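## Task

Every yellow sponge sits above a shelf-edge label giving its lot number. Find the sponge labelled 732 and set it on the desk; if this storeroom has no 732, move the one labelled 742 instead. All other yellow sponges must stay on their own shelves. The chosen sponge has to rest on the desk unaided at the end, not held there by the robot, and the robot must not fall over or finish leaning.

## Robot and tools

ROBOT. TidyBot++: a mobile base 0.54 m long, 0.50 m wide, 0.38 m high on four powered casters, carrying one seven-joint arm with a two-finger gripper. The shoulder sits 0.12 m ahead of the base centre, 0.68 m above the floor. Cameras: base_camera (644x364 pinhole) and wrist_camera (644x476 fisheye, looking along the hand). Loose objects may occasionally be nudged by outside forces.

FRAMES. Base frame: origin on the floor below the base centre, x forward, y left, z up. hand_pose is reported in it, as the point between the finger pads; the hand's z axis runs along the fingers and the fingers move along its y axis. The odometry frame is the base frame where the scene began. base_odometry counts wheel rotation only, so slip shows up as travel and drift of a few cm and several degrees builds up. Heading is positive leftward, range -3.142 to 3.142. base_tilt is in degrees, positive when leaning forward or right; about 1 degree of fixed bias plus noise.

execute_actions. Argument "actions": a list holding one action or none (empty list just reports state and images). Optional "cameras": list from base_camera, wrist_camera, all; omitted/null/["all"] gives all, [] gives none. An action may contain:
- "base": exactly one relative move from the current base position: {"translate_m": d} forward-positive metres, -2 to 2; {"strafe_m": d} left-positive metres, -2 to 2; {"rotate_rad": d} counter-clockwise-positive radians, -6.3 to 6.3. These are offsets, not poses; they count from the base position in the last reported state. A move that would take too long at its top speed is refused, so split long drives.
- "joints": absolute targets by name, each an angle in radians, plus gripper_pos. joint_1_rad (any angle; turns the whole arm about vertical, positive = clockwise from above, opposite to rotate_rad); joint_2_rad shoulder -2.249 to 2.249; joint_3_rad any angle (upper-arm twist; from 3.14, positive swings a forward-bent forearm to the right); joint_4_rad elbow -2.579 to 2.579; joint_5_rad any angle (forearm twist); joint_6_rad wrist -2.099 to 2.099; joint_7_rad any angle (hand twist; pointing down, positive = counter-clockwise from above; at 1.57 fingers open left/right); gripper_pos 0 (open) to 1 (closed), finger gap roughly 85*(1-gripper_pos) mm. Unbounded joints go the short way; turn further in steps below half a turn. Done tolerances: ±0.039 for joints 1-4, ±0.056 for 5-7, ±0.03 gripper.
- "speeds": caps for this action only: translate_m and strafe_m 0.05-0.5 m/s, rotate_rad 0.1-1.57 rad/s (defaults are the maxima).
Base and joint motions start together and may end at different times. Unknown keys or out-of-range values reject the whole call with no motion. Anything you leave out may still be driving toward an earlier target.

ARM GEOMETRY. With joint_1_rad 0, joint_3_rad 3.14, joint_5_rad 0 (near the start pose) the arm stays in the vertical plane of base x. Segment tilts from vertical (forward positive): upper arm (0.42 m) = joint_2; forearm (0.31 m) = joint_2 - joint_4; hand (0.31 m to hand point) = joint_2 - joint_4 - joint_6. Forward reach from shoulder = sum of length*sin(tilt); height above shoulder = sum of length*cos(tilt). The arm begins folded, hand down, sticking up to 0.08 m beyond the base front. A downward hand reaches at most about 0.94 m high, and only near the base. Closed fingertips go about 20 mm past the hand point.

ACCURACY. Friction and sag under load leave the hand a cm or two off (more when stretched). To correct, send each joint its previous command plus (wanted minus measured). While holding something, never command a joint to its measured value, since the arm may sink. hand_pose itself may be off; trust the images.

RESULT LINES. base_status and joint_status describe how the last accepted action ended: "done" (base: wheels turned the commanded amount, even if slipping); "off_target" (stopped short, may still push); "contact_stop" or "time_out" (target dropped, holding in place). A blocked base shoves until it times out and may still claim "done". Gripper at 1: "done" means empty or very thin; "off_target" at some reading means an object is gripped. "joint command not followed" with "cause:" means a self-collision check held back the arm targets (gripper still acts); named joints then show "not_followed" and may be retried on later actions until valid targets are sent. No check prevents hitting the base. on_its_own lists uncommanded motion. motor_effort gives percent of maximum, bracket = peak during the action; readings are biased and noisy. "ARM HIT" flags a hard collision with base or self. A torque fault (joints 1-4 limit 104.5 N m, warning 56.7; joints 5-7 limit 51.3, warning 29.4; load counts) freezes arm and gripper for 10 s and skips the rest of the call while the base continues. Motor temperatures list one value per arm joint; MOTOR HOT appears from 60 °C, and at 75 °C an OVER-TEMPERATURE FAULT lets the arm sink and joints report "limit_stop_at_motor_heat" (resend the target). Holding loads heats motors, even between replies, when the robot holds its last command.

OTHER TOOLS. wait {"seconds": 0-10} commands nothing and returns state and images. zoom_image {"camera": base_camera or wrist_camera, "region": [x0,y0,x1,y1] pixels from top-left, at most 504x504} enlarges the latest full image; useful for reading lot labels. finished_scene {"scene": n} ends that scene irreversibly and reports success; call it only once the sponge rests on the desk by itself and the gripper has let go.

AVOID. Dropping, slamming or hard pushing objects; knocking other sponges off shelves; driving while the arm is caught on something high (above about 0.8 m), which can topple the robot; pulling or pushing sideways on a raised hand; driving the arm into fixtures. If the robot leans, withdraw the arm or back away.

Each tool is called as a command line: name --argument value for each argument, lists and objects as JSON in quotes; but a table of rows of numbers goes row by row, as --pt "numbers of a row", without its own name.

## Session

execute_actions --actions '[]'

Scene clock: 0.00 s.
Motor temperatures (°C, as the motors report them): [30 33 28 30 38 37 41]
base_odometry: x=+0.000 y=+0.000 heading=+0.000 (m, m, rad; odometry frame)
base_tilt: forward=+0.0 right=+0.2 (deg)
base_status: not commanded
joint_positions: joint_1_rad=-0.019 joint_2_rad=-0.293 joint_3_rad=+3.121 joint_4_rad=-2.500 joint_5_rad=+0.010 joint_6_rad=-0.917 joint_7_rad=+1.521 gripper_pos=+0.000
joint_status: not commanded
motor_effort: joint_1_rad=+0 joint_2_rad=-3 joint_3_rad=-1 joint_4_rad=+12 joint_5_rad=+0 joint_6_rad=+1 joint_7_rad=+0 (%)
hand_pose: x=+0.2553 y=+0.0036 z=+0.5864 quat_wxyz=(+0.007, +1.000, -0.002, +0.009) (m; base frame)
pictures: base_camera, wrist_camera
Images, in order (width x height): base_camera 644x364, wrist_camera 644x476.

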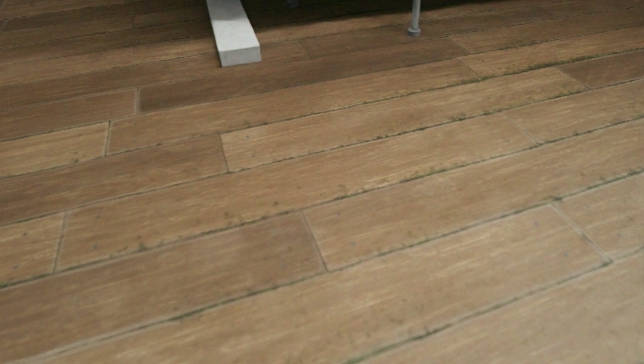

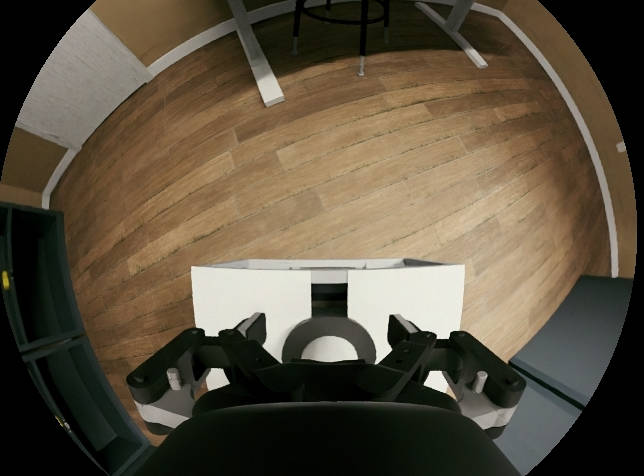

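execute_actions --actions '[{"base":{"rotate_rad":0.38},"joints":{"joint_6_rad":0.3,"joint_1_rad":-1.6}}]'

zoom_image --camera "wrist_camera" --region '[180, 100, 460, 310]'

Scene clock: 2.87 s.
Motor temperatures (°C, as the motors report them): [30 33 28 30 38 37 41]
base_odometry: x=+0.000 y=+0.000 heading=+0.379 (m, m, rad; odometry frame)
base_tilt: forward=+0.0 right=+0.2 (deg)
base_status: done
joint_positions: joint_1_rad=-1.578 joint_2_rad=-0.293 joint_3_rad=+3.121 joint_4_rad=-2.500 joint_5_rad=+0.010 joint_6_rad=+0.282 joint_7_rad=+1.521 gripper_pos=+0.000
joint_status: all done
motor_effort: joint_1_rad=+1(1) joint_2_rad=-8(8) joint_3_rad=+0(0) joint_4_rad=+17(17) joint_5_rad=+0(0) joint_6_rad=+9(9) joint_7_rad=+1(1) (%)
hand_pose: x=+0.1050 y=+0.4227 z=+0.7893 quat_wxyz=(-0.416, +0.583, +0.578, +0.391) (m; base frame)
pictures: base_camera, wrist_camera
Images, in order (width x height): base_camera 644x364, wrist_camera 644x476.

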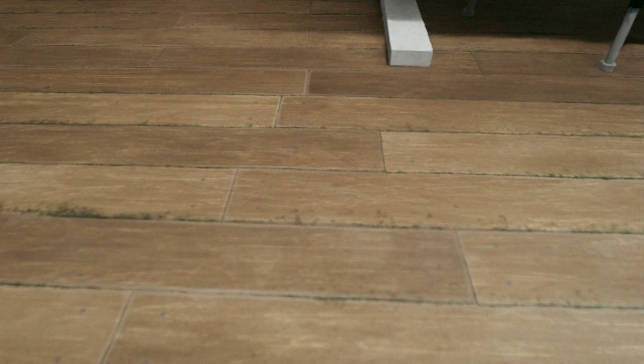

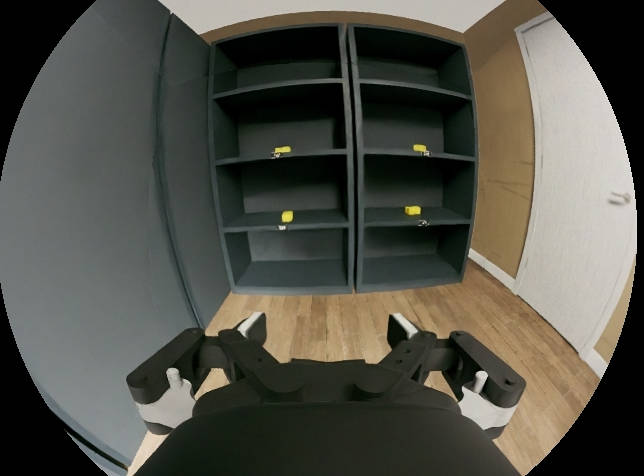

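Region (180, 100, 460, 310) of wrist_camera's 644x476 image, scaled by 1.800; it fills the top 378 rows of this view, and the rest is white.

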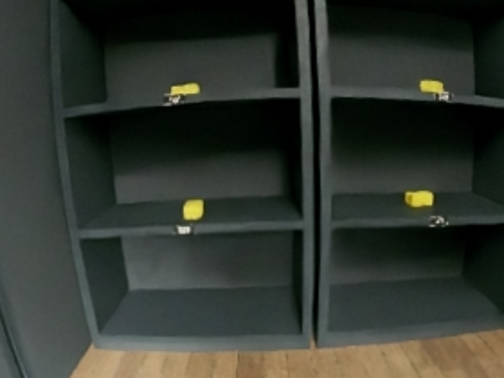

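execute_actions --actions '[{"base":{"strafe_m":0.65},"joints":{"joint_1_rad":-1.4}}]' --cameras '["wrist_camera"]'

zoom_image --camera "wrist_camera" --region '[330, 110, 530, 310]'

zoom_image --camera "wrist_camera" --region '[130, 110, 330, 310]'

Scene clock: 5.63 s.
Motor temperatures (°C, as the motors report them): [30 33 28 30 38 37 41]
base_odometry: x=-0.241 y=+0.604 heading=+0.380 (m, m, rad; odometry frame)
base_tilt: forward=+0.0 right=+0.1 (deg)
base_status: done
joint_positions: joint_1_rad=-1.421 joint_2_rad=-0.293 joint_3_rad=+3.121 joint_4_rad=-2.500 joint_5_rad=+0.010 joint_6_rad=+0.282 joint_7_rad=+1.521 gripper_pos=+0.000
joint_status: all done
motor_effort: joint_1_rad=+0(0) joint_2_rad=-7(10) joint_3_rad=+0(0) joint_4_rad=+17(17) joint_5_rad=+0(0) joint_6_rad=+9(9) joint_7_rad=-1(0) (%)
hand_pose: x=+0.1712 y=+0.4198 z=+0.7894 quat_wxyz=(-0.384, +0.626, +0.531, +0.423) (m; base frame)
pictures: wrist_camera
Images, in order (width x height): wrist_camera 644x476.

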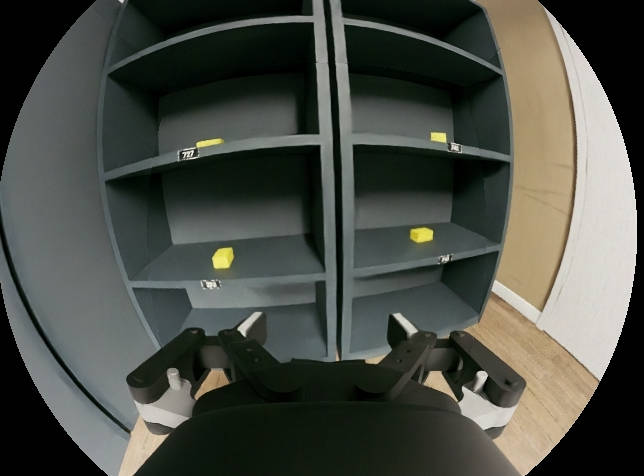

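Region (330, 110, 530, 310) of wrist_camera's 644x476 image, scaled by 2.520.

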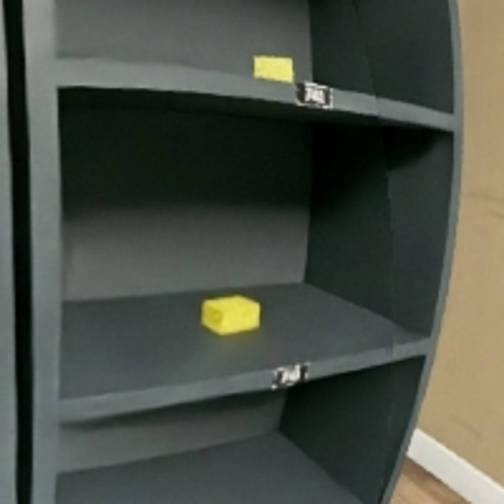

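Region (130, 110, 330, 310) of wrist_camera's 644x476 image, scaled by 2.520.

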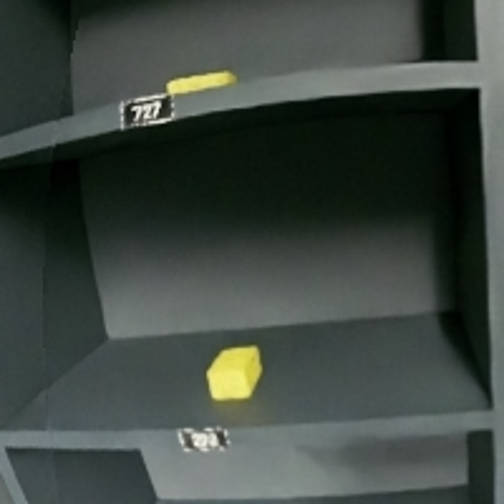

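execute_actions --actions '[{"joints":{"joint_1_rad":-1.3,"joint_2_rad":0.35,"joint_4_rad":-2.1,"joint_6_rad":0.5}}]' --cameras '["wrist_camera"]'

Scene clock: 7.63 s.
Motor temperatures (°C, as the motors report them): [30 33 28 30 38 37 41]
base_odometry: x=-0.241 y=+0.604 heading=+0.380 (m, m, rad; odometry frame)
base_tilt: forward=+0.1 right=+0.1 (deg)
base_status: not commanded
joint_positions: joint_1_rad=-1.325 joint_2_rad=+0.344 joint_3_rad=+3.121 joint_4_rad=-2.123 joint_5_rad=+0.010 joint_6_rad=+0.480 joint_7_rad=+1.521 gripper_pos=+0.000
joint_status: all done
motor_effort: joint_1_rad=+1(0) joint_2_rad=-28(30) joint_3_rad=-1(1) joint_4_rad=+14(17) joint_5_rad=+0(0) joint_6_rad=+7(9) joint_7_rad=+0(1) (%)
hand_pose: x=+0.2564 y=+0.6074 z=+0.7064 quat_wxyz=(-0.352, +0.667, +0.508, +0.417) (m; base frame)
pictures: wrist_camera
Images, in order (width x height): wrist_camera 644x476.

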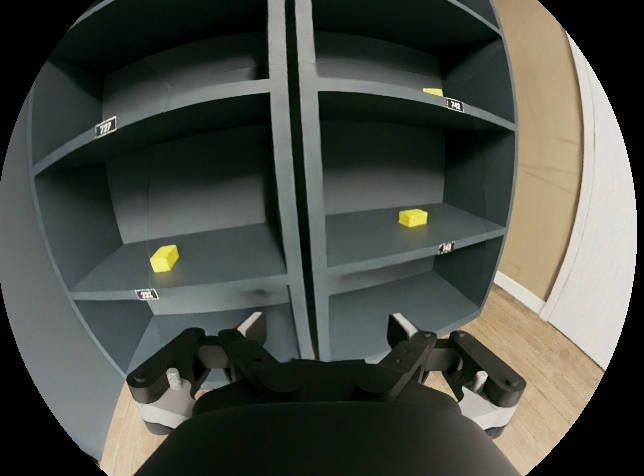

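zoom_image --camera "wrist_camera" --region '[390, 80, 500, 270]'

zoom_image --camera "wrist_camera" --region '[110, 260, 190, 320]'

execute_actions --actions '[{"base":{"strafe_m":-2.0},"joints":{"joint_1_rad":-4.4,"joint_2_rad":-0.35,"joint_4_rad":-2.55,"joint_6_rad":0.2,"joint_7_rad":1.6}}]'

Region (390, 80, 500, 270) of wrist_camera's 644x476 image, scaled by 2.653; it fills the left 292 columns of this view, and the rest is white.

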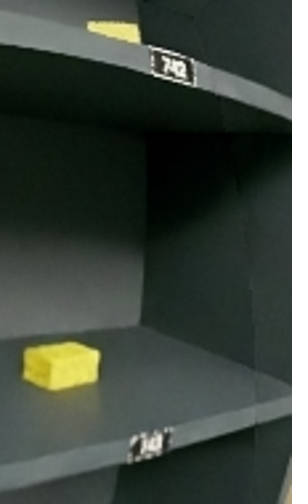

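Region (110, 260, 190, 320) of wrist_camera's 644x476 image, scaled by 6.300; it fills the top 378 rows of this view, and the rest is white.

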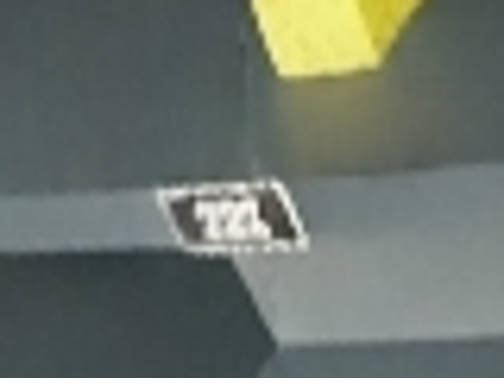

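Scene clock: 13.13 s.
Motor temperatures (°C, as the motors report them): [30 33 28 30 38 37 41]
base_odometry: x=+0.503 y=-1.253 heading=+0.380 (m, m, rad; odometry frame)
base_tilt: forward=+0.0 right=+0.2 (deg)
base_status: done
joint_positions: joint_1_rad=-4.377 joint_2_rad=-0.337 joint_3_rad=+3.121 joint_4_rad=-2.527 joint_5_rad=+0.010 joint_6_rad=+0.220 joint_7_rad=+1.559 gripper_pos=+0.000
joint_status: all done
motor_effort: joint_1_rad=+1(2) joint_2_rad=-6(31) joint_3_rad=+0(3) joint_4_rad=+17(17) joint_5_rad=+0(0) joint_6_rad=+8(9) joint_7_rad=+0(1) (%)
hand_pose: x=-0.0037 y=-0.3842 z=+0.7750 quat_wxyz=(-0.448, -0.491, +0.674, -0.323) (m; base frame)
pictures: base_camera, wrist_camera
Images, in order (width x height): base_camera 644x364, wrist_camera 644x476.

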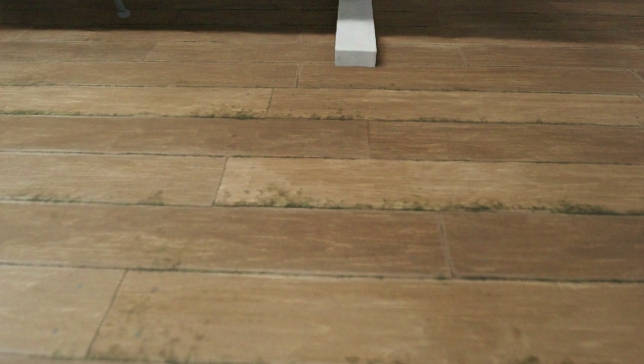

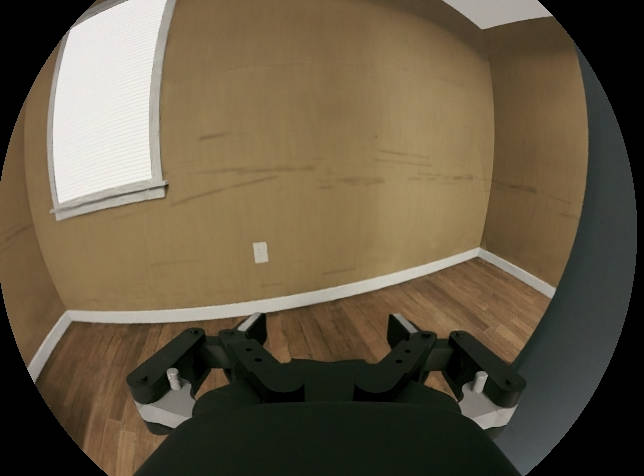

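execute_actions --actions '[{"base":{"strafe_m":-0.88},"joints":{"joint_1_rad":3.16}}]' --cameras '["wrist_camera"]'

Scene clock: 16.33 s.
Motor temperatures (°C, as the motors report them): [30 33 28 30 38 37 41]
base_odometry: x=+0.830 y=-2.070 heading=+0.381 (m, m, rad; odometry frame)
base_tilt: forward=+0.1 right=+0.2 (deg)
base_status: done
joint_positions: joint_1_rad=-3.147 joint_2_rad=-0.342 joint_3_rad=+3.121 joint_4_rad=-2.530 joint_5_rad=+0.010 joint_6_rad=+0.219 joint_7_rad=+1.560 gripper_pos=+0.000
joint_status: all done
motor_effort: joint_1_rad=+0(0) joint_2_rad=-6(7) joint_3_rad=-1(0) joint_4_rad=+17(18) joint_5_rad=+0(0) joint_6_rad=+8(9) joint_7_rad=+1(0) (%)
hand_pose: x=-0.2826 y=-0.0125 z=+0.7754 quat_wxyz=(-0.553, -0.012, +0.833, -0.005) (m; base frame)
pictures: wrist_camera
Images, in order (width x height): wrist_camera 644x476.

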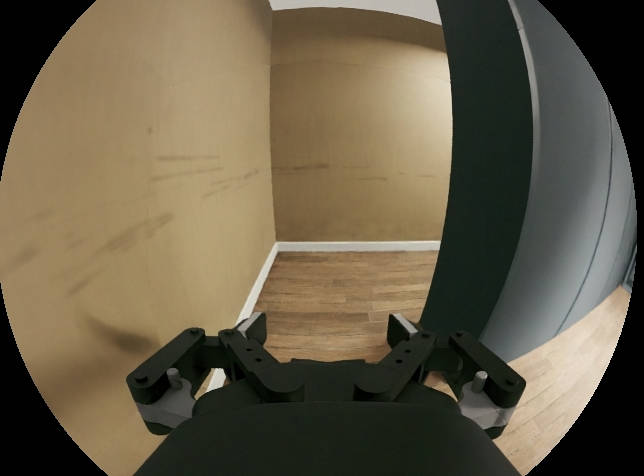

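execute_actions --actions '[{"base":{"translate_m":-1.5},"joints":{"joint_1_rad":-1.55,"joint_6_rad":-0.1}}]'

Scene clock: 20.77 s.
Motor temperatures (°C, as the motors report them): [30 33 28 30 38 37 41]
base_odometry: x=-0.562 y=-2.628 heading=+0.381 (m, m, rad; odometry frame)
base_tilt: forward=+0.0 right=+0.3 (deg)
base_status: done
joint_positions: joint_1_rad=-1.573 joint_2_rad=-0.344 joint_3_rad=+3.121 joint_4_rad=-2.531 joint_5_rad=+0.010 joint_6_rad=-0.080 joint_7_rad=+1.560 gripper_pos=+0.000
joint_status: all done
motor_effort: joint_1_rad=+0(0) joint_2_rad=-5(7) joint_3_rad=+0(1) joint_4_rad=+16(18) joint_5_rad=+0(0) joint_6_rad=+6(7) joint_7_rad=+0(1) (%)
hand_pose: x=+0.1103 y=+0.3532 z=+0.6966 quat_wxyz=(-0.300, +0.633, +0.648, +0.299) (m; base frame)
pictures: base_camera, wrist_camera
Images, in order (width x height): base_camera 644x364, wrist_camera 644x476.

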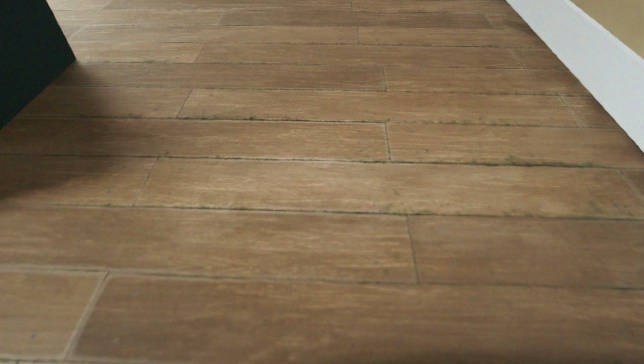

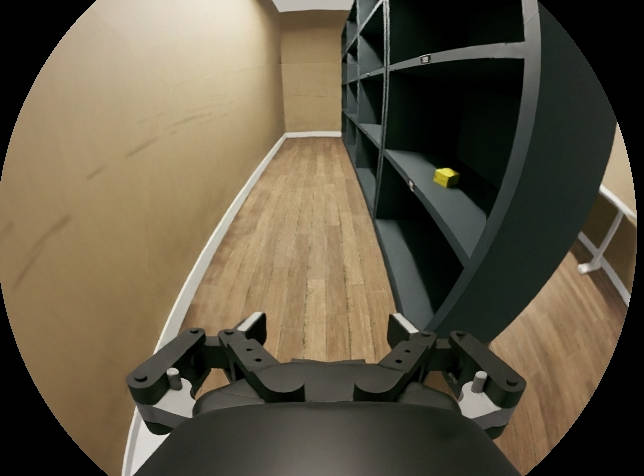

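execute_actions --actions '[{"base":{"translate_m":-0.16},"joints":{"joint_1_rad":-0.6}}]' --cameras '["wrist_camera"]'

execute_actions --actions '[{"base":{"strafe_m":1.45},"joints":{"joint_1_rad":0.02,"joint_2_rad":-0.5,"joint_4_rad":-2.57,"joint_6_rad":-0.1}}]'

Scene clock: 23.10 s.
Motor temperatures (°C, as the motors report them): [30 33 28 30 38 37 41]
base_odometry: x=-0.710 y=-2.688 heading=+0.381 (m, m, rad; odometry frame)
base_tilt: forward=+0.0 right=+0.1 (deg)
base_status: done
joint_positions: joint_1_rad=-0.623 joint_2_rad=-0.344 joint_3_rad=+3.121 joint_4_rad=-2.531 joint_5_rad=+0.010 joint_6_rad=-0.080 joint_7_rad=+1.560 gripper_pos=+0.000
joint_status: all done
motor_effort: joint_1_rad=+0(1) joint_2_rad=-5(6) joint_3_rad=+0(1) joint_4_rad=+16(17) joint_5_rad=+0(0) joint_6_rad=+7(7) joint_7_rad=+1(1) (%)
hand_pose: x=+0.4012 y=+0.2125 z=+0.6965 quat_wxyz=(-0.131, +0.859, +0.287, +0.403) (m; base frame)
pictures: wrist_camera
Images, in order (width x height): wrist_camera 644x476.

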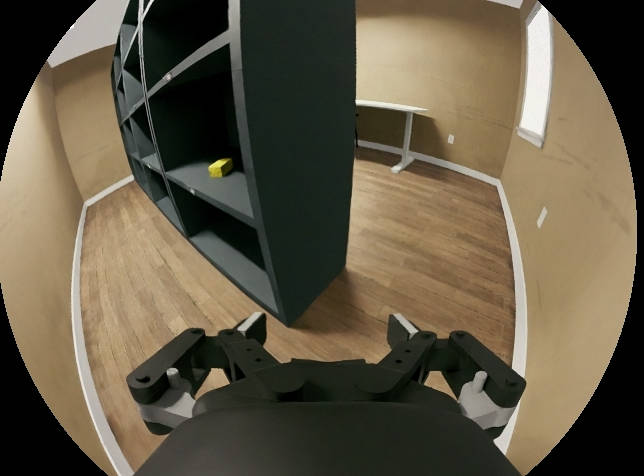

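Scene clock: 27.37 s.
Motor temperatures (°C, as the motors report them): [30 33 28 30 38 37 41]
base_odometry: x=-1.251 y=-1.342 heading=+0.382 (m, m, rad; odometry frame)
base_tilt: forward=+0.0 right=+0.1 (deg)
base_status: done
joint_positions: joint_1_rad=-0.003 joint_2_rad=-0.484 joint_3_rad=+3.121 joint_4_rad=-2.546 joint_5_rad=+0.010 joint_6_rad=-0.081 joint_7_rad=+1.560 gripper_pos=+0.000
joint_status: all done
motor_effort: joint_1_rad=+1(0) joint_2_rad=-2(5) joint_3_rad=+0(1) joint_4_rad=+18(18) joint_5_rad=+0(0) joint_6_rad=+8(8) joint_7_rad=-1(0) (%)
hand_pose: x=+0.4619 y=+0.0087 z=+0.7376 quat_wxyz=(-0.001, +0.878, +0.011, +0.479) (m; base frame)
pictures: base_camera, wrist_camera
Images, in order (width x height): base_camera 644x364, wrist_camera 644x476.

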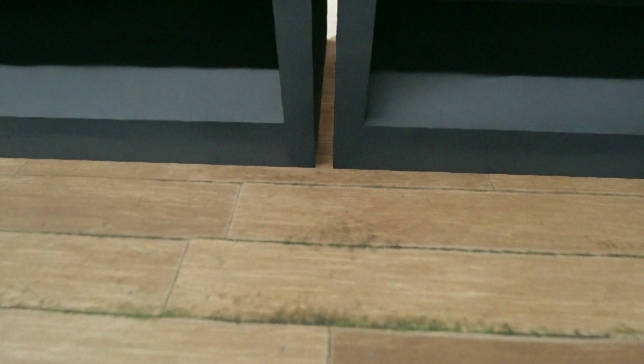

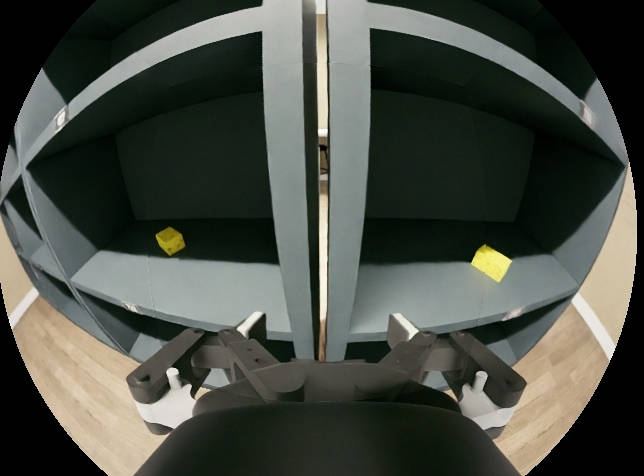

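execute_actions --actions '[{"base":{"strafe_m":-0.45},"joints":{"joint_2_rad":-0.85,"joint_6_rad":-0.45}}]' --cameras '["wrist_camera"]'

Scene clock: 29.80 s.
Motor temperatures (°C, as the motors report them): [30 33 28 31 38 37 41]
base_odometry: x=-1.083 y=-1.760 heading=+0.381 (m, m, rad; odometry frame)
base_tilt: forward=+0.0 right=+0.2 (deg)
base_status: done
joint_positions: joint_1_rad=-0.002 joint_2_rad=-0.841 joint_3_rad=+3.121 joint_4_rad=-2.548 joint_5_rad=+0.010 joint_6_rad=-0.432 joint_7_rad=+1.560 gripper_pos=+0.000
joint_status: all done
motor_effort: joint_1_rad=+0(1) joint_2_rad=+7(8) joint_3_rad=+0(1) joint_4_rad=+19(20) joint_5_rad=+0(0) joint_6_rad=+8(8) joint_7_rad=+0(0) (%)
hand_pose: x=+0.3791 y=+0.0052 z=+0.7521 quat_wxyz=(+0.004, +0.877, +0.009, +0.481) (m; base frame)
pictures: wrist_camera
Images, in order (width x height): wrist_camera 644x476.

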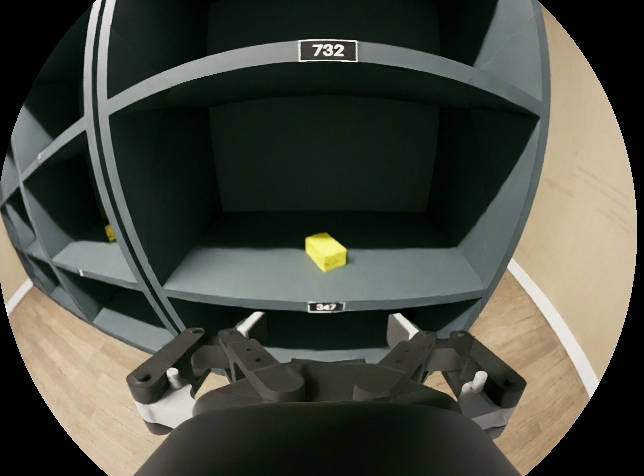

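execute_actions --actions '[{"joints":{"joint_2_rad":-0.6,"joint_4_rad":-1.58,"joint_6_rad":-0.95}}]' --cameras '["wrist_camera"]'

Scene clock: 32.17 s.
Motor temperatures (°C, as the motors report them): [30 33 28 31 38 37 41]
base_odometry: x=-1.083 y=-1.760 heading=+0.381 (m, m, rad; odometry frame)
base_tilt: forward=+0.0 right=+0.2 (deg)
base_status: not commanded
joint_positions: joint_1_rad=-0.002 joint_2_rad=-0.617 joint_3_rad=+3.121 joint_4_rad=-1.600 joint_5_rad=+0.010 joint_6_rad=-0.930 joint_7_rad=+1.560 gripper_pos=+0.000
joint_status: all done
motor_effort: joint_1_rad=+0(0) joint_2_rad=+3(7) joint_3_rad=+0(0) joint_4_rad=+17(20) joint_5_rad=+0(0) joint_6_rad=+8(9) joint_7_rad=+0(1) (%)
hand_pose: x=+0.4301 y=+0.0095 z=+1.0949 quat_wxyz=(+0.001, +0.817, +0.007, +0.577) (m; base frame)
pictures: wrist_camera
Images, in order (width x height): wrist_camera 644x476.

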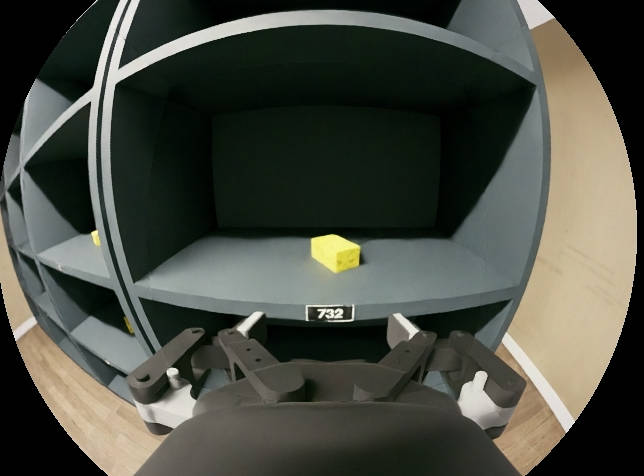

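zoom_image --camera "wrist_camera" --region '[280, 220, 400, 320]'

Region (280, 220, 400, 320) of wrist_camera's 644x476 image, scaled by 4.200.

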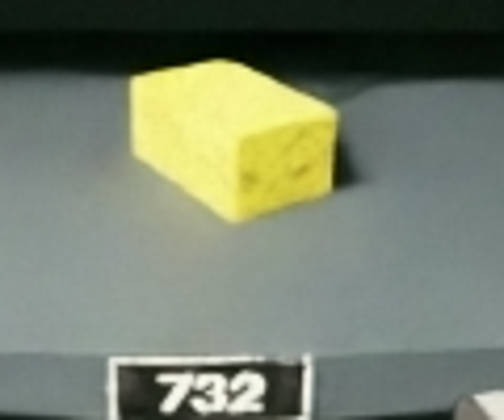

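execute_actions --actions '[{"base":{"strafe_m":-0.36},"joints":{"joint_1_rad":-0.585,"joint_2_rad":0.18,"joint_4_rad":-0.875,"joint_6_rad":-1.125}}]' --cameras '["wrist_camera"]'

execute_actions --actions '[{"base":{"translate_m":0.15},"speeds":{"translate_m":0.2}}]' --cameras '["wrist_camera"]'

Scene clock: 34.53 s.
Motor temperatures (°C, as the motors report them): [30 33 28 31 38 37 41]
base_odometry: x=-0.950 y=-2.095 heading=+0.380 (m, m, rad; odometry frame)
base_tilt: forward=+0.0 right=+0.2 (deg)
base_status: done
joint_positions: joint_1_rad=-0.561 joint_2_rad=+0.175 joint_3_rad=+3.121 joint_4_rad=-0.899 joint_5_rad=+0.010 joint_6_rad=-1.105 joint_7_rad=+1.560 gripper_pos=+0.000
joint_status: all done
motor_effort: joint_1_rad=+0(1) joint_2_rad=-25(28) joint_3_rad=-1(4) joint_4_rad=+17(18) joint_5_rad=+1(1) joint_6_rad=+7(8) joint_7_rad=+0(0) (%)
hand_pose: x=+0.6259 y=+0.3297 z=+1.0684 quat_wxyz=(-0.132, +0.851, +0.248, +0.444) (m; base frame)
pictures: wrist_camera
Images, in order (width x height): wrist_camera 644x476.

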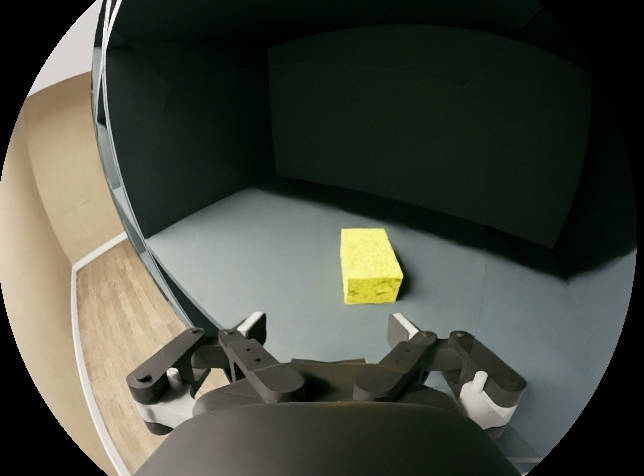

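Scene clock: 36.03 s.
Motor temperatures (°C, as the motors report them): [30 33 28 31 38 37 41]
base_odometry: x=-0.810 y=-2.039 heading=+0.380 (m, m, rad; odometry frame)
base_tilt: forward=+0.1 right=+0.2 (deg)
base_status: done
joint_positions: joint_1_rad=-0.565 joint_2_rad=+0.179 joint_3_rad=+3.121 joint_4_rad=-0.897 joint_5_rad=+0.010 joint_6_rad=-1.106 joint_7_rad=+1.560 gripper_pos=+0.000
joint_status: not commanded
motor_effort: joint_1_rad=+0(0) joint_2_rad=-27(29) joint_3_rad=-1(2) joint_4_rad=+18(18) joint_5_rad=+0(0) joint_6_rad=+7(8) joint_7_rad=+0(1) (%)
hand_pose: x=+0.6260 y=+0.3323 z=+1.0666 quat_wxyz=(-0.132, +0.851, +0.250, +0.442) (m; base frame)
pictures: wrist_camera
Images, in order (width x height): wrist_camera 644x476.

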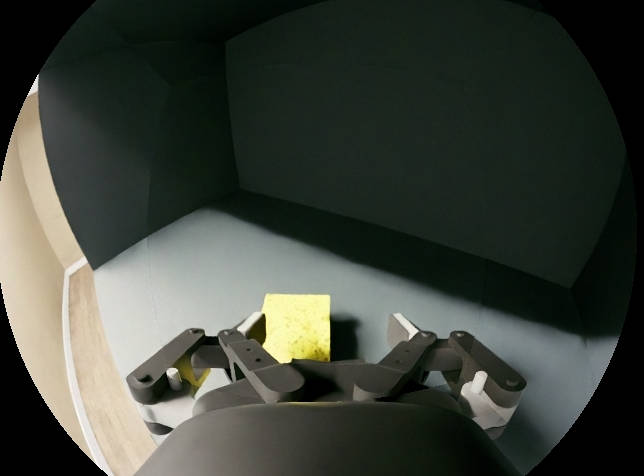

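execute_actions --actions '[{"joints":{"joint_1_rad":-0.63,"joint_2_rad":0.145,"joint_4_rad":-1.03,"joint_6_rad":-1.0}}]' --cameras '["wrist_camera"]'

Scene clock: 37.20 s.
Motor temperatures (°C, as the motors report them): [30 33 28 31 38 37 41]
base_odometry: x=-0.810 y=-2.039 heading=+0.380 (m, m, rad; odometry frame)
base_tilt: forward=+0.0 right=+0.2 (deg)
base_status: not commanded
joint_positions: joint_1_rad=-0.608 joint_2_rad=+0.161 joint_3_rad=+3.121 joint_4_rad=-1.012 joint_5_rad=+0.010 joint_6_rad=-1.020 joint_7_rad=+1.560 gripper_pos=+0.000
joint_status: all done
motor_effort: joint_1_rad=+0(1) joint_2_rad=-26(27) joint_3_rad=-1(1) joint_4_rad=+18(18) joint_5_rad=+0(0) joint_6_rad=+7(8) joint_7_rad=+0(0) (%)
hand_pose: x=+0.6141 y=+0.3562 z=+1.0378 quat_wxyz=(-0.140, +0.848, +0.270, +0.435) (m; base frame)
pictures: wrist_camera
Images, in order (width x height): wrist_camera 644x476.

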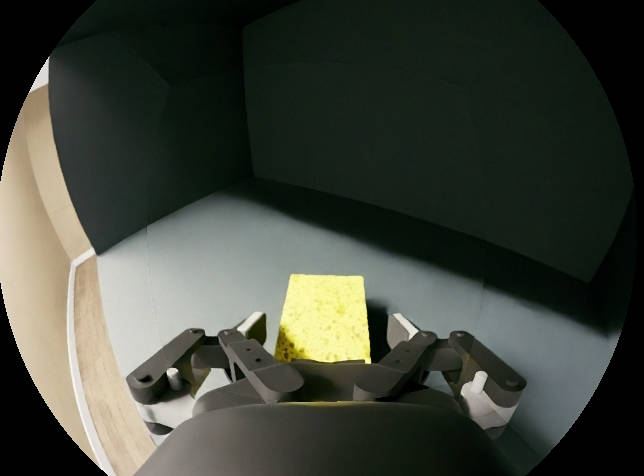

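execute_actions --actions '[{"joints":{"joint_4_rad":-1.105}}]' --cameras '["wrist_camera"]'

Scene clock: 38.13 s.
Motor temperatures (°C, as the motors report them): [30 33 28 31 38 37 41]
base_odometry: x=-0.810 y=-2.039 heading=+0.380 (m, m, rad; odometry frame)
base_tilt: forward=+0.0 right=+0.2 (deg)
base_status: not commanded
joint_positions: joint_1_rad=-0.608 joint_2_rad=+0.155 joint_3_rad=+3.121 joint_4_rad=-1.089 joint_5_rad=+0.010 joint_6_rad=-1.018 joint_7_rad=+1.560 gripper_pos=+0.000
joint_status: all done
motor_effort: joint_1_rad=+0(0) joint_2_rad=-26(28) joint_3_rad=-1(1) joint_4_rad=+18(19) joint_5_rad=+0(0) joint_6_rad=+7(7) joint_7_rad=+0(0) (%)
hand_pose: x=+0.6078 y=+0.3518 z=+1.0004 quat_wxyz=(-0.130, +0.862, +0.274, +0.406) (m; base frame)
pictures: wrist_camera
Images, in order (width x height): wrist_camera 644x476.

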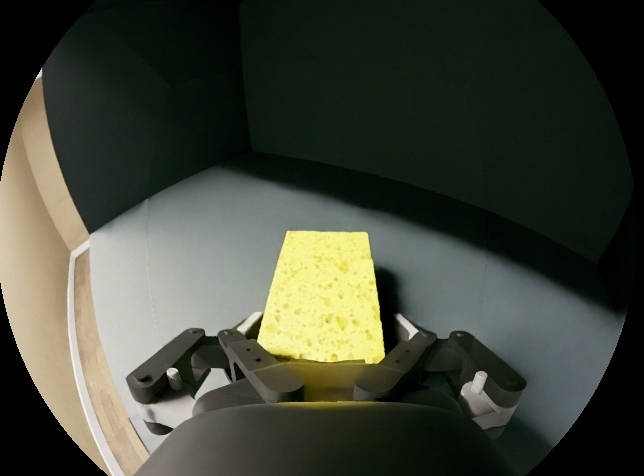

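execute_actions --actions '[{"joints":{"gripper_pos":1}}]' --cameras '[]'

execute_actions --actions '[{"joints":{"joint_2_rad":0.0}}]' --cameras '["wrist_camera"]'

Scene clock: 39.30 s.
Motor temperatures (°C, as the motors report them): [30 33 28 31 38 37 41]
base_odometry: x=-0.810 y=-2.039 heading=+0.380 (m, m, rad; odometry frame)
base_tilt: forward=+0.0 right=+0.2 (deg)
base_status: not commanded
joint_positions: joint_1_rad=-0.608 joint_2_rad=+0.148 joint_3_rad=+3.121 joint_4_rad=-1.089 joint_5_rad=+0.010 joint_6_rad=-1.014 joint_7_rad=+1.560 gripper_pos=+0.359
joint_status: gripper_pos off_target (ended at +0.359, target +1.000)
motor_effort: joint_1_rad=+0(1) joint_2_rad=-25(26) joint_3_rad=-1(2) joint_4_rad=+18(19) joint_5_rad=+0(1) joint_6_rad=+7(7) joint_7_rad=+0(1) (%)
hand_pose: x=+0.6065 y=+0.3510 z=+1.0053 quat_wxyz=(-0.132, +0.860, +0.274, +0.410) (m; base frame)
pictures: none
No camera images: the call's "cameras" was empty. Leave "cameras" out to get every camera's image.

Scene clock: 40.63 s.
Motor temperatures (°C, as the motors report them): [30 33 28 31 38 37 41]
base_odometry: x=-0.810 y=-2.039 heading=+0.380 (m, m, rad; odometry frame)
base_tilt: forward=+0.0 right=+0.2 (deg)
base_status: not commanded
joint_positions: joint_1_rad=-0.608 joint_2_rad=-0.005 joint_3_rad=+3.121 joint_4_rad=-1.092 joint_5_rad=+0.010 joint_6_rad=-1.014 joint_7_rad=+1.560 gripper_pos=+0.359
joint_status: all done
motor_effort: joint_1_rad=+0(1) joint_2_rad=-19(29) joint_3_rad=-1(1) joint_4_rad=+18(19) joint_5_rad=+1(0) joint_6_rad=+8(8) joint_7_rad=+1(1) (%)
hand_pose: x=+0.5604 y=+0.3190 z=+1.0916 quat_wxyz=(-0.151, +0.826, +0.264, +0.474) (m; base frame)
pictures: wrist_camera
Images, in order (width x height): wrist_camera 644x476.

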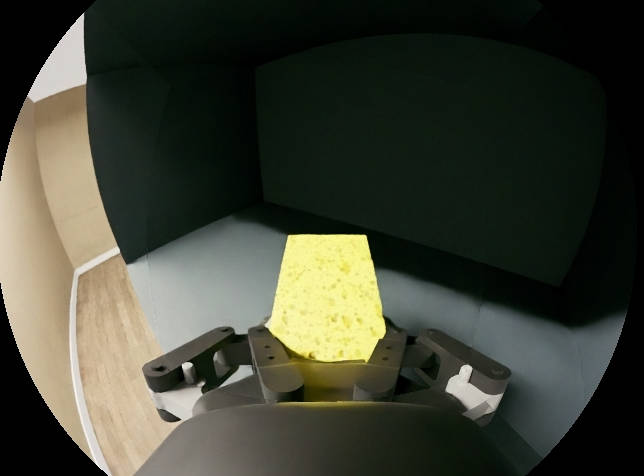

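execute_actions --actions '[{"base":{"translate_m":-0.1},"joints":{"joint_2_rad":-0.6,"joint_4_rad":-1.62}}]' --cameras '["wrist_camera"]'

Scene clock: 42.53 s.
Motor temperatures (°C, as the motors report them): [30 33 28 31 38 37 41]
base_odometry: x=-0.903 y=-2.076 heading=+0.380 (m, m, rad; odometry frame)
base_tilt: forward=+0.0 right=+0.2 (deg)
base_status: done
joint_positions: joint_1_rad=-0.610 joint_2_rad=-0.591 joint_3_rad=+3.121 joint_4_rad=-1.600 joint_5_rad=+0.010 joint_6_rad=-1.014 joint_7_rad=+1.560 gripper_pos=+0.359
joint_status: all done
motor_effort: joint_1_rad=+0(1) joint_2_rad=+2(24) joint_3_rad=+0(3) joint_4_rad=+17(19) joint_5_rad=+0(1) joint_6_rad=+9(9) joint_7_rad=+1(0) (%)
hand_pose: x=+0.3694 y=+0.1852 z=+1.0629 quat_wxyz=(-0.157, +0.806, +0.260, +0.507) (m; base frame)
pictures: wrist_camera
Images, in order (width x height): wrist_camera 644x476.

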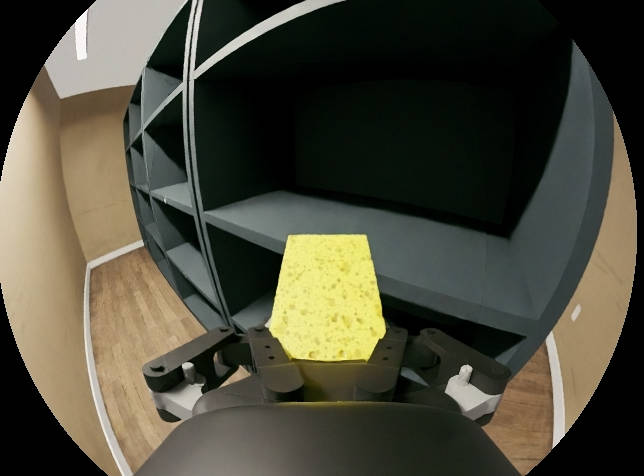

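execute_actions --actions '[{"base":{"strafe_m":-0.58}}]'

execute_actions --actions '[{"base":{"translate_m":1.95},"joints":{"joint_1_rad":-0.3,"joint_2_rad":-0.3,"joint_4_rad":-1.85,"joint_6_rad":-0.68}}]'

Scene clock: 45.20 s.
Motor temperatures (°C, as the motors report them): [30 33 28 31 38 37 41]
base_odometry: x=-0.687 y=-2.615 heading=+0.380 (m, m, rad; odometry frame)
base_tilt: forward=+0.0 right=+0.2 (deg)
base_status: done
joint_positions: joint_1_rad=-0.610 joint_2_rad=-0.593 joint_3_rad=+3.121 joint_4_rad=-1.600 joint_5_rad=+0.010 joint_6_rad=-1.014 joint_7_rad=+1.560 gripper_pos=+0.359
joint_status: not commanded
motor_effort: joint_1_rad=+1(0) joint_2_rad=+3(4) joint_3_rad=+0(2) joint_4_rad=+17(18) joint_5_rad=+0(1) joint_6_rad=+8(8) joint_7_rad=+0(0) (%)
hand_pose: x=+0.3689 y=+0.1848 z=+1.0632 quat_wxyz=(-0.157, +0.806, +0.260, +0.508) (m; base frame)
pictures: base_camera, wrist_camera
Images, in order (width x height): base_camera 644x364, wrist_camera 644x476.

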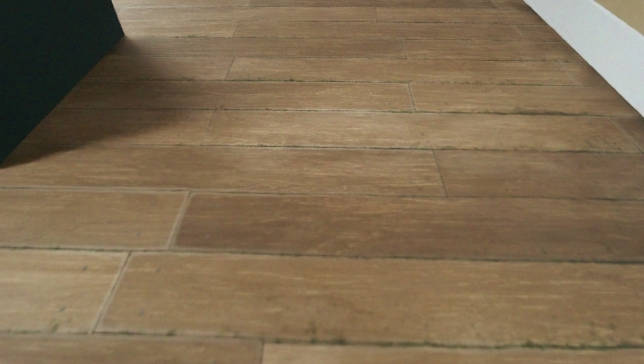

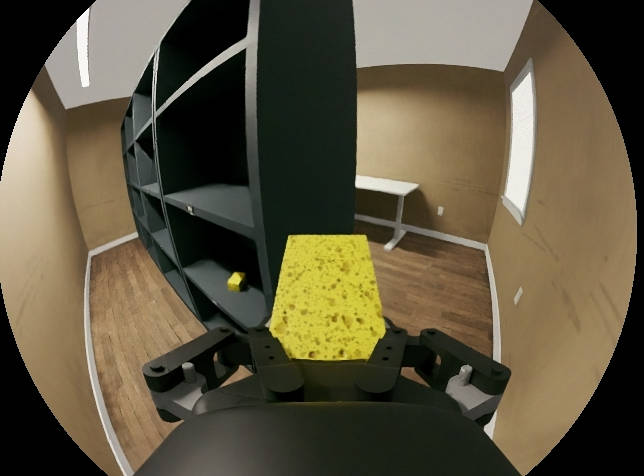

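Scene clock: 50.47 s.
Motor temperatures (°C, as the motors report them): [30 33 28 31 38 37 41]
base_odometry: x=+1.124 y=-1.891 heading=+0.380 (m, m, rad; odometry frame)
base_tilt: forward=+0.0 right=+0.2 (deg)
base_status: done
joint_positions: joint_1_rad=-0.322 joint_2_rad=-0.298 joint_3_rad=+3.121 joint_4_rad=-1.836 joint_5_rad=+0.010 joint_6_rad=-0.696 joint_7_rad=+1.560 gripper_pos=+0.359
joint_status: all done
motor_effort: joint_1_rad=+1(1) joint_2_rad=-10(13) joint_3_rad=+0(1) joint_4_rad=+19(21) joint_5_rad=+0(0) joint_6_rad=+7(10) joint_7_rad=+1(1) (%)
hand_pose: x=+0.5293 y=+0.1463 z=+0.9024 quat_wxyz=(-0.069, +0.886, +0.151, +0.433) (m; base frame)
pictures: base_camera, wrist_camera
Images, in order (width x height): base_camera 644x364, wrist_camera 644x476.

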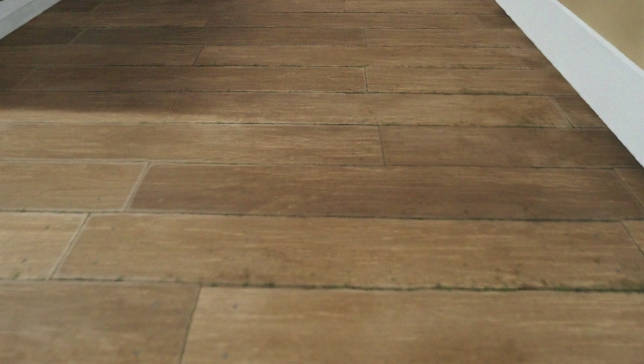

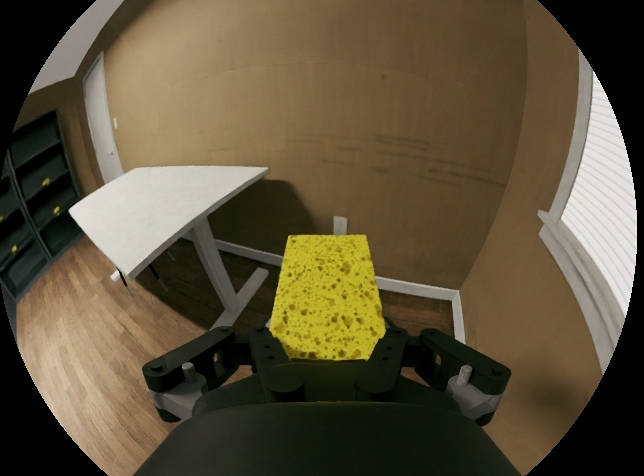

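execute_actions --actions '[{"base":{"strafe_m":0.6},"joints":{"joint_2_rad":0.4,"joint_4_rad":-1.38,"joint_6_rad":-0.38}}]'

Scene clock: 53.07 s.
Motor temperatures (°C, as the motors report them): [30 33 28 31 38 37 41]
base_odometry: x=+0.901 y=-1.334 heading=+0.380 (m, m, rad; odometry frame)
base_tilt: forward=+0.1 right=+0.1 (deg)
base_status: done
joint_positions: joint_1_rad=-0.318 joint_2_rad=+0.404 joint_3_rad=+3.121 joint_4_rad=-1.404 joint_5_rad=+0.010 joint_6_rad=-0.400 joint_7_rad=+1.560 gripper_pos=+0.359
joint_status: all done
motor_effort: joint_1_rad=+0(3) joint_2_rad=-36(38) joint_3_rad=-2(2) joint_4_rad=+19(19) joint_5_rad=-1(0) joint_6_rad=+7(8) joint_7_rad=+0(1) (%)
hand_pose: x=+0.7999 y=+0.2372 z=+0.8097 quat_wxyz=(-0.077, +0.881, +0.146, +0.443) (m; base frame)
pictures: base_camera, wrist_camera
Images, in order (width x height): base_camera 644x364, wrist_camera 644x476.

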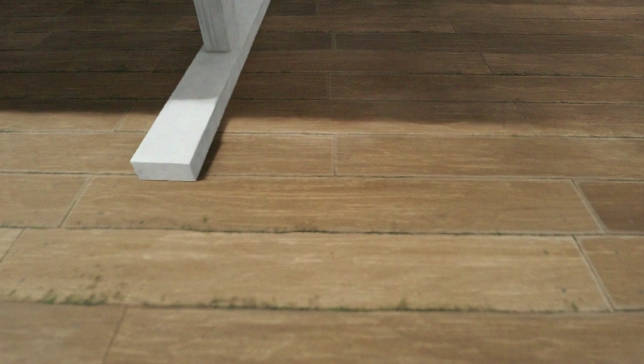

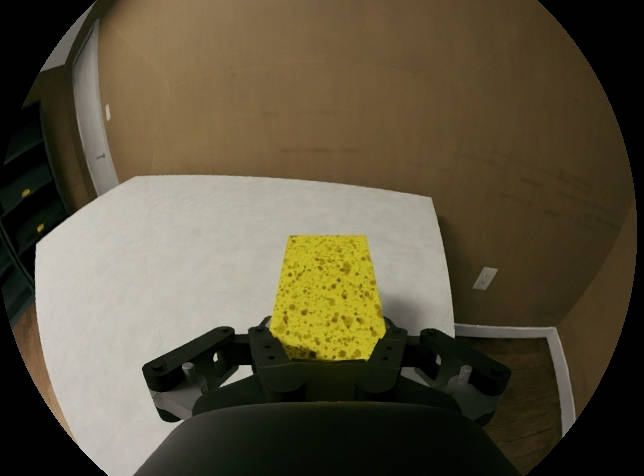

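execute_actions --actions '[{"joints":{"joint_2_rad":0.50,"joint_6_rad":-0.34}}]' --cameras '["wrist_camera"]'

Scene clock: 54.13 s.
Motor temperatures (°C, as the motors report them): [30 33 28 31 38 37 41]
base_odometry: x=+0.901 y=-1.334 heading=+0.380 (m, m, rad; odometry frame)
base_tilt: forward=+0.1 right=+0.1 (deg)
base_status: not commanded
joint_positions: joint_1_rad=-0.318 joint_2_rad=+0.503 joint_3_rad=+3.121 joint_4_rad=-1.399 joint_5_rad=+0.010 joint_6_rad=-0.361 joint_7_rad=+1.560 gripper_pos=+0.359
joint_status: all done
motor_effort: joint_1_rad=+0(0) joint_2_rad=-39(42) joint_3_rad=-1(2) joint_4_rad=+19(20) joint_5_rad=+0(0) joint_6_rad=+7(8) joint_7_rad=+0(0) (%)
hand_pose: x=+0.8175 y=+0.2432 z=+0.7501 quat_wxyz=(-0.074, +0.893, +0.148, +0.419) (m; base frame)
pictures: wrist_camera
Images, in order (width x height): wrist_camera 644x476.

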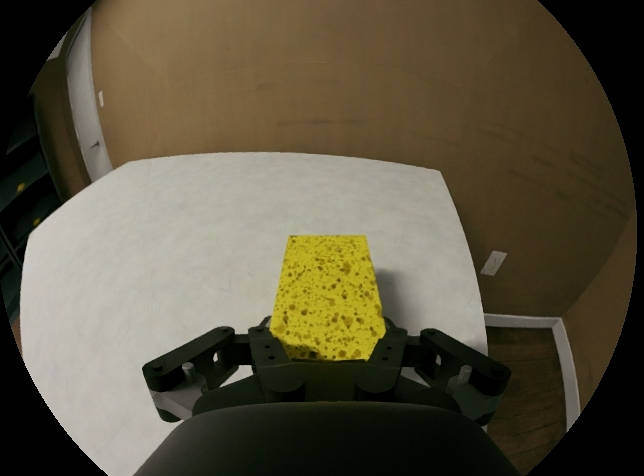

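execute_actions --actions '[{"joints":{"joint_2_rad":0.555,"joint_6_rad":-0.31}}]' --cameras '["wrist_camera"]'

Scene clock: 54.97 s.
Motor temperatures (°C, as the motors report them): [30 33 28 31 38 37 41]
base_odometry: x=+0.901 y=-1.334 heading=+0.380 (m, m, rad; odometry frame)
base_tilt: forward=+0.0 right=+0.2 (deg)
base_status: not commanded
joint_positions: joint_1_rad=-0.318 joint_2_rad=+0.539 joint_3_rad=+3.121 joint_4_rad=-1.397 joint_5_rad=+0.010 joint_6_rad=-0.322 joint_7_rad=+1.561 gripper_pos=+0.359
joint_status: all done
motor_effort: joint_1_rad=+0(1) joint_2_rad=-38(41) joint_3_rad=-1(2) joint_4_rad=+18(19) joint_5_rad=+0(1) joint_6_rad=+6(7) joint_7_rad=+0(1) (%)
hand_pose: x=+0.8273 y=+0.2466 z=+0.7338 quat_wxyz=(-0.075, +0.892, +0.148, +0.421) (m; base frame)
pictures: wrist_camera
Images, in order (width x height): wrist_camera 644x476.

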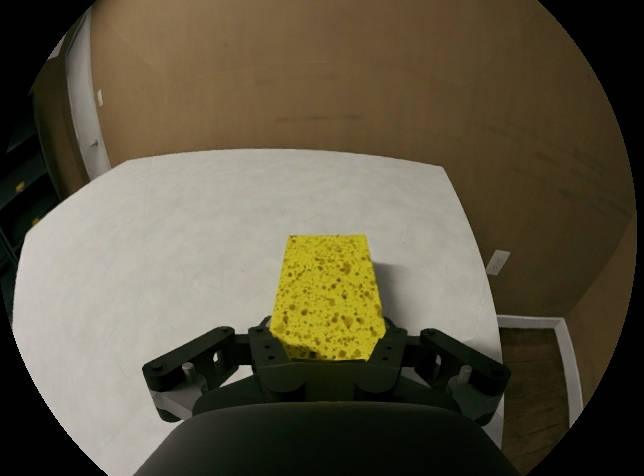

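Touching. Release.

execute_actions --actions '[{"joints":{"gripper_pos":0}}]' --cameras '[]'

execute_actions --actions '[{"joints":{"joint_2_rad":0.44}}]' --cameras '["wrist_camera"]'

Scene clock: 56.13 s.
Motor temperatures (°C, as the motors report them): [30 33 28 31 38 37 41]
base_odometry: x=+0.901 y=-1.334 heading=+0.380 (m, m, rad; odometry frame)
base_tilt: forward=+0.0 right=+0.2 (deg)
base_status: not commanded
joint_positions: joint_1_rad=-0.318 joint_2_rad=+0.540 joint_3_rad=+3.121 joint_4_rad=-1.397 joint_5_rad=+0.010 joint_6_rad=-0.322 joint_7_rad=+1.561 gripper_pos=+0.000
joint_status: all done
motor_effort: joint_1_rad=+0(1) joint_2_rad=-40(39) joint_3_rad=-2(2) joint_4_rad=+18(18) joint_5_rad=+0(0) joint_6_rad=+7(7) joint_7_rad=+0(0) (%)
hand_pose: x=+0.8274 y=+0.2466 z=+0.7328 quat_wxyz=(-0.075, +0.892, +0.148, +0.421) (m; base frame)
pictures: none
No camera images: the call's "cameras" was empty. Leave "cameras" out to get every camera's image.

Scene clock: 57.20 s.
Motor temperatures (°C, as the motors report them): [30 33 28 31 38 37 41]
base_odometry: x=+0.901 y=-1.334 heading=+0.380 (m, m, rad; odometry frame)
base_tilt: forward=+0.1 right=+0.1 (deg)
base_status: not commanded
joint_positions: joint_1_rad=-0.318 joint_2_rad=+0.437 joint_3_rad=+3.121 joint_4_rad=-1.394 joint_5_rad=+0.010 joint_6_rad=-0.322 joint_7_rad=+1.561 gripper_pos=+0.000
joint_status: all done
motor_effort: joint_1_rad=+0(0) joint_2_rad=-37(43) joint_3_rad=-1(1) joint_4_rad=+19(19) joint_5_rad=-1(0) joint_6_rad=+8(7) joint_7_rad=+0(0) (%)
hand_pose: x=+0.8194 y=+0.2440 z=+0.8113 quat_wxyz=(-0.082, +0.868, +0.144, +0.467) (m; base frame)
pictures: wrist_camera
Images, in order (width x height): wrist_camera 644x476.

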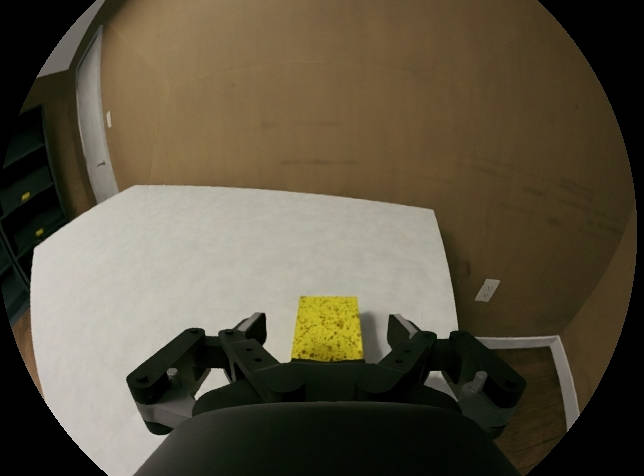

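finished_scene --scene 2

The scene is finished: the task was done.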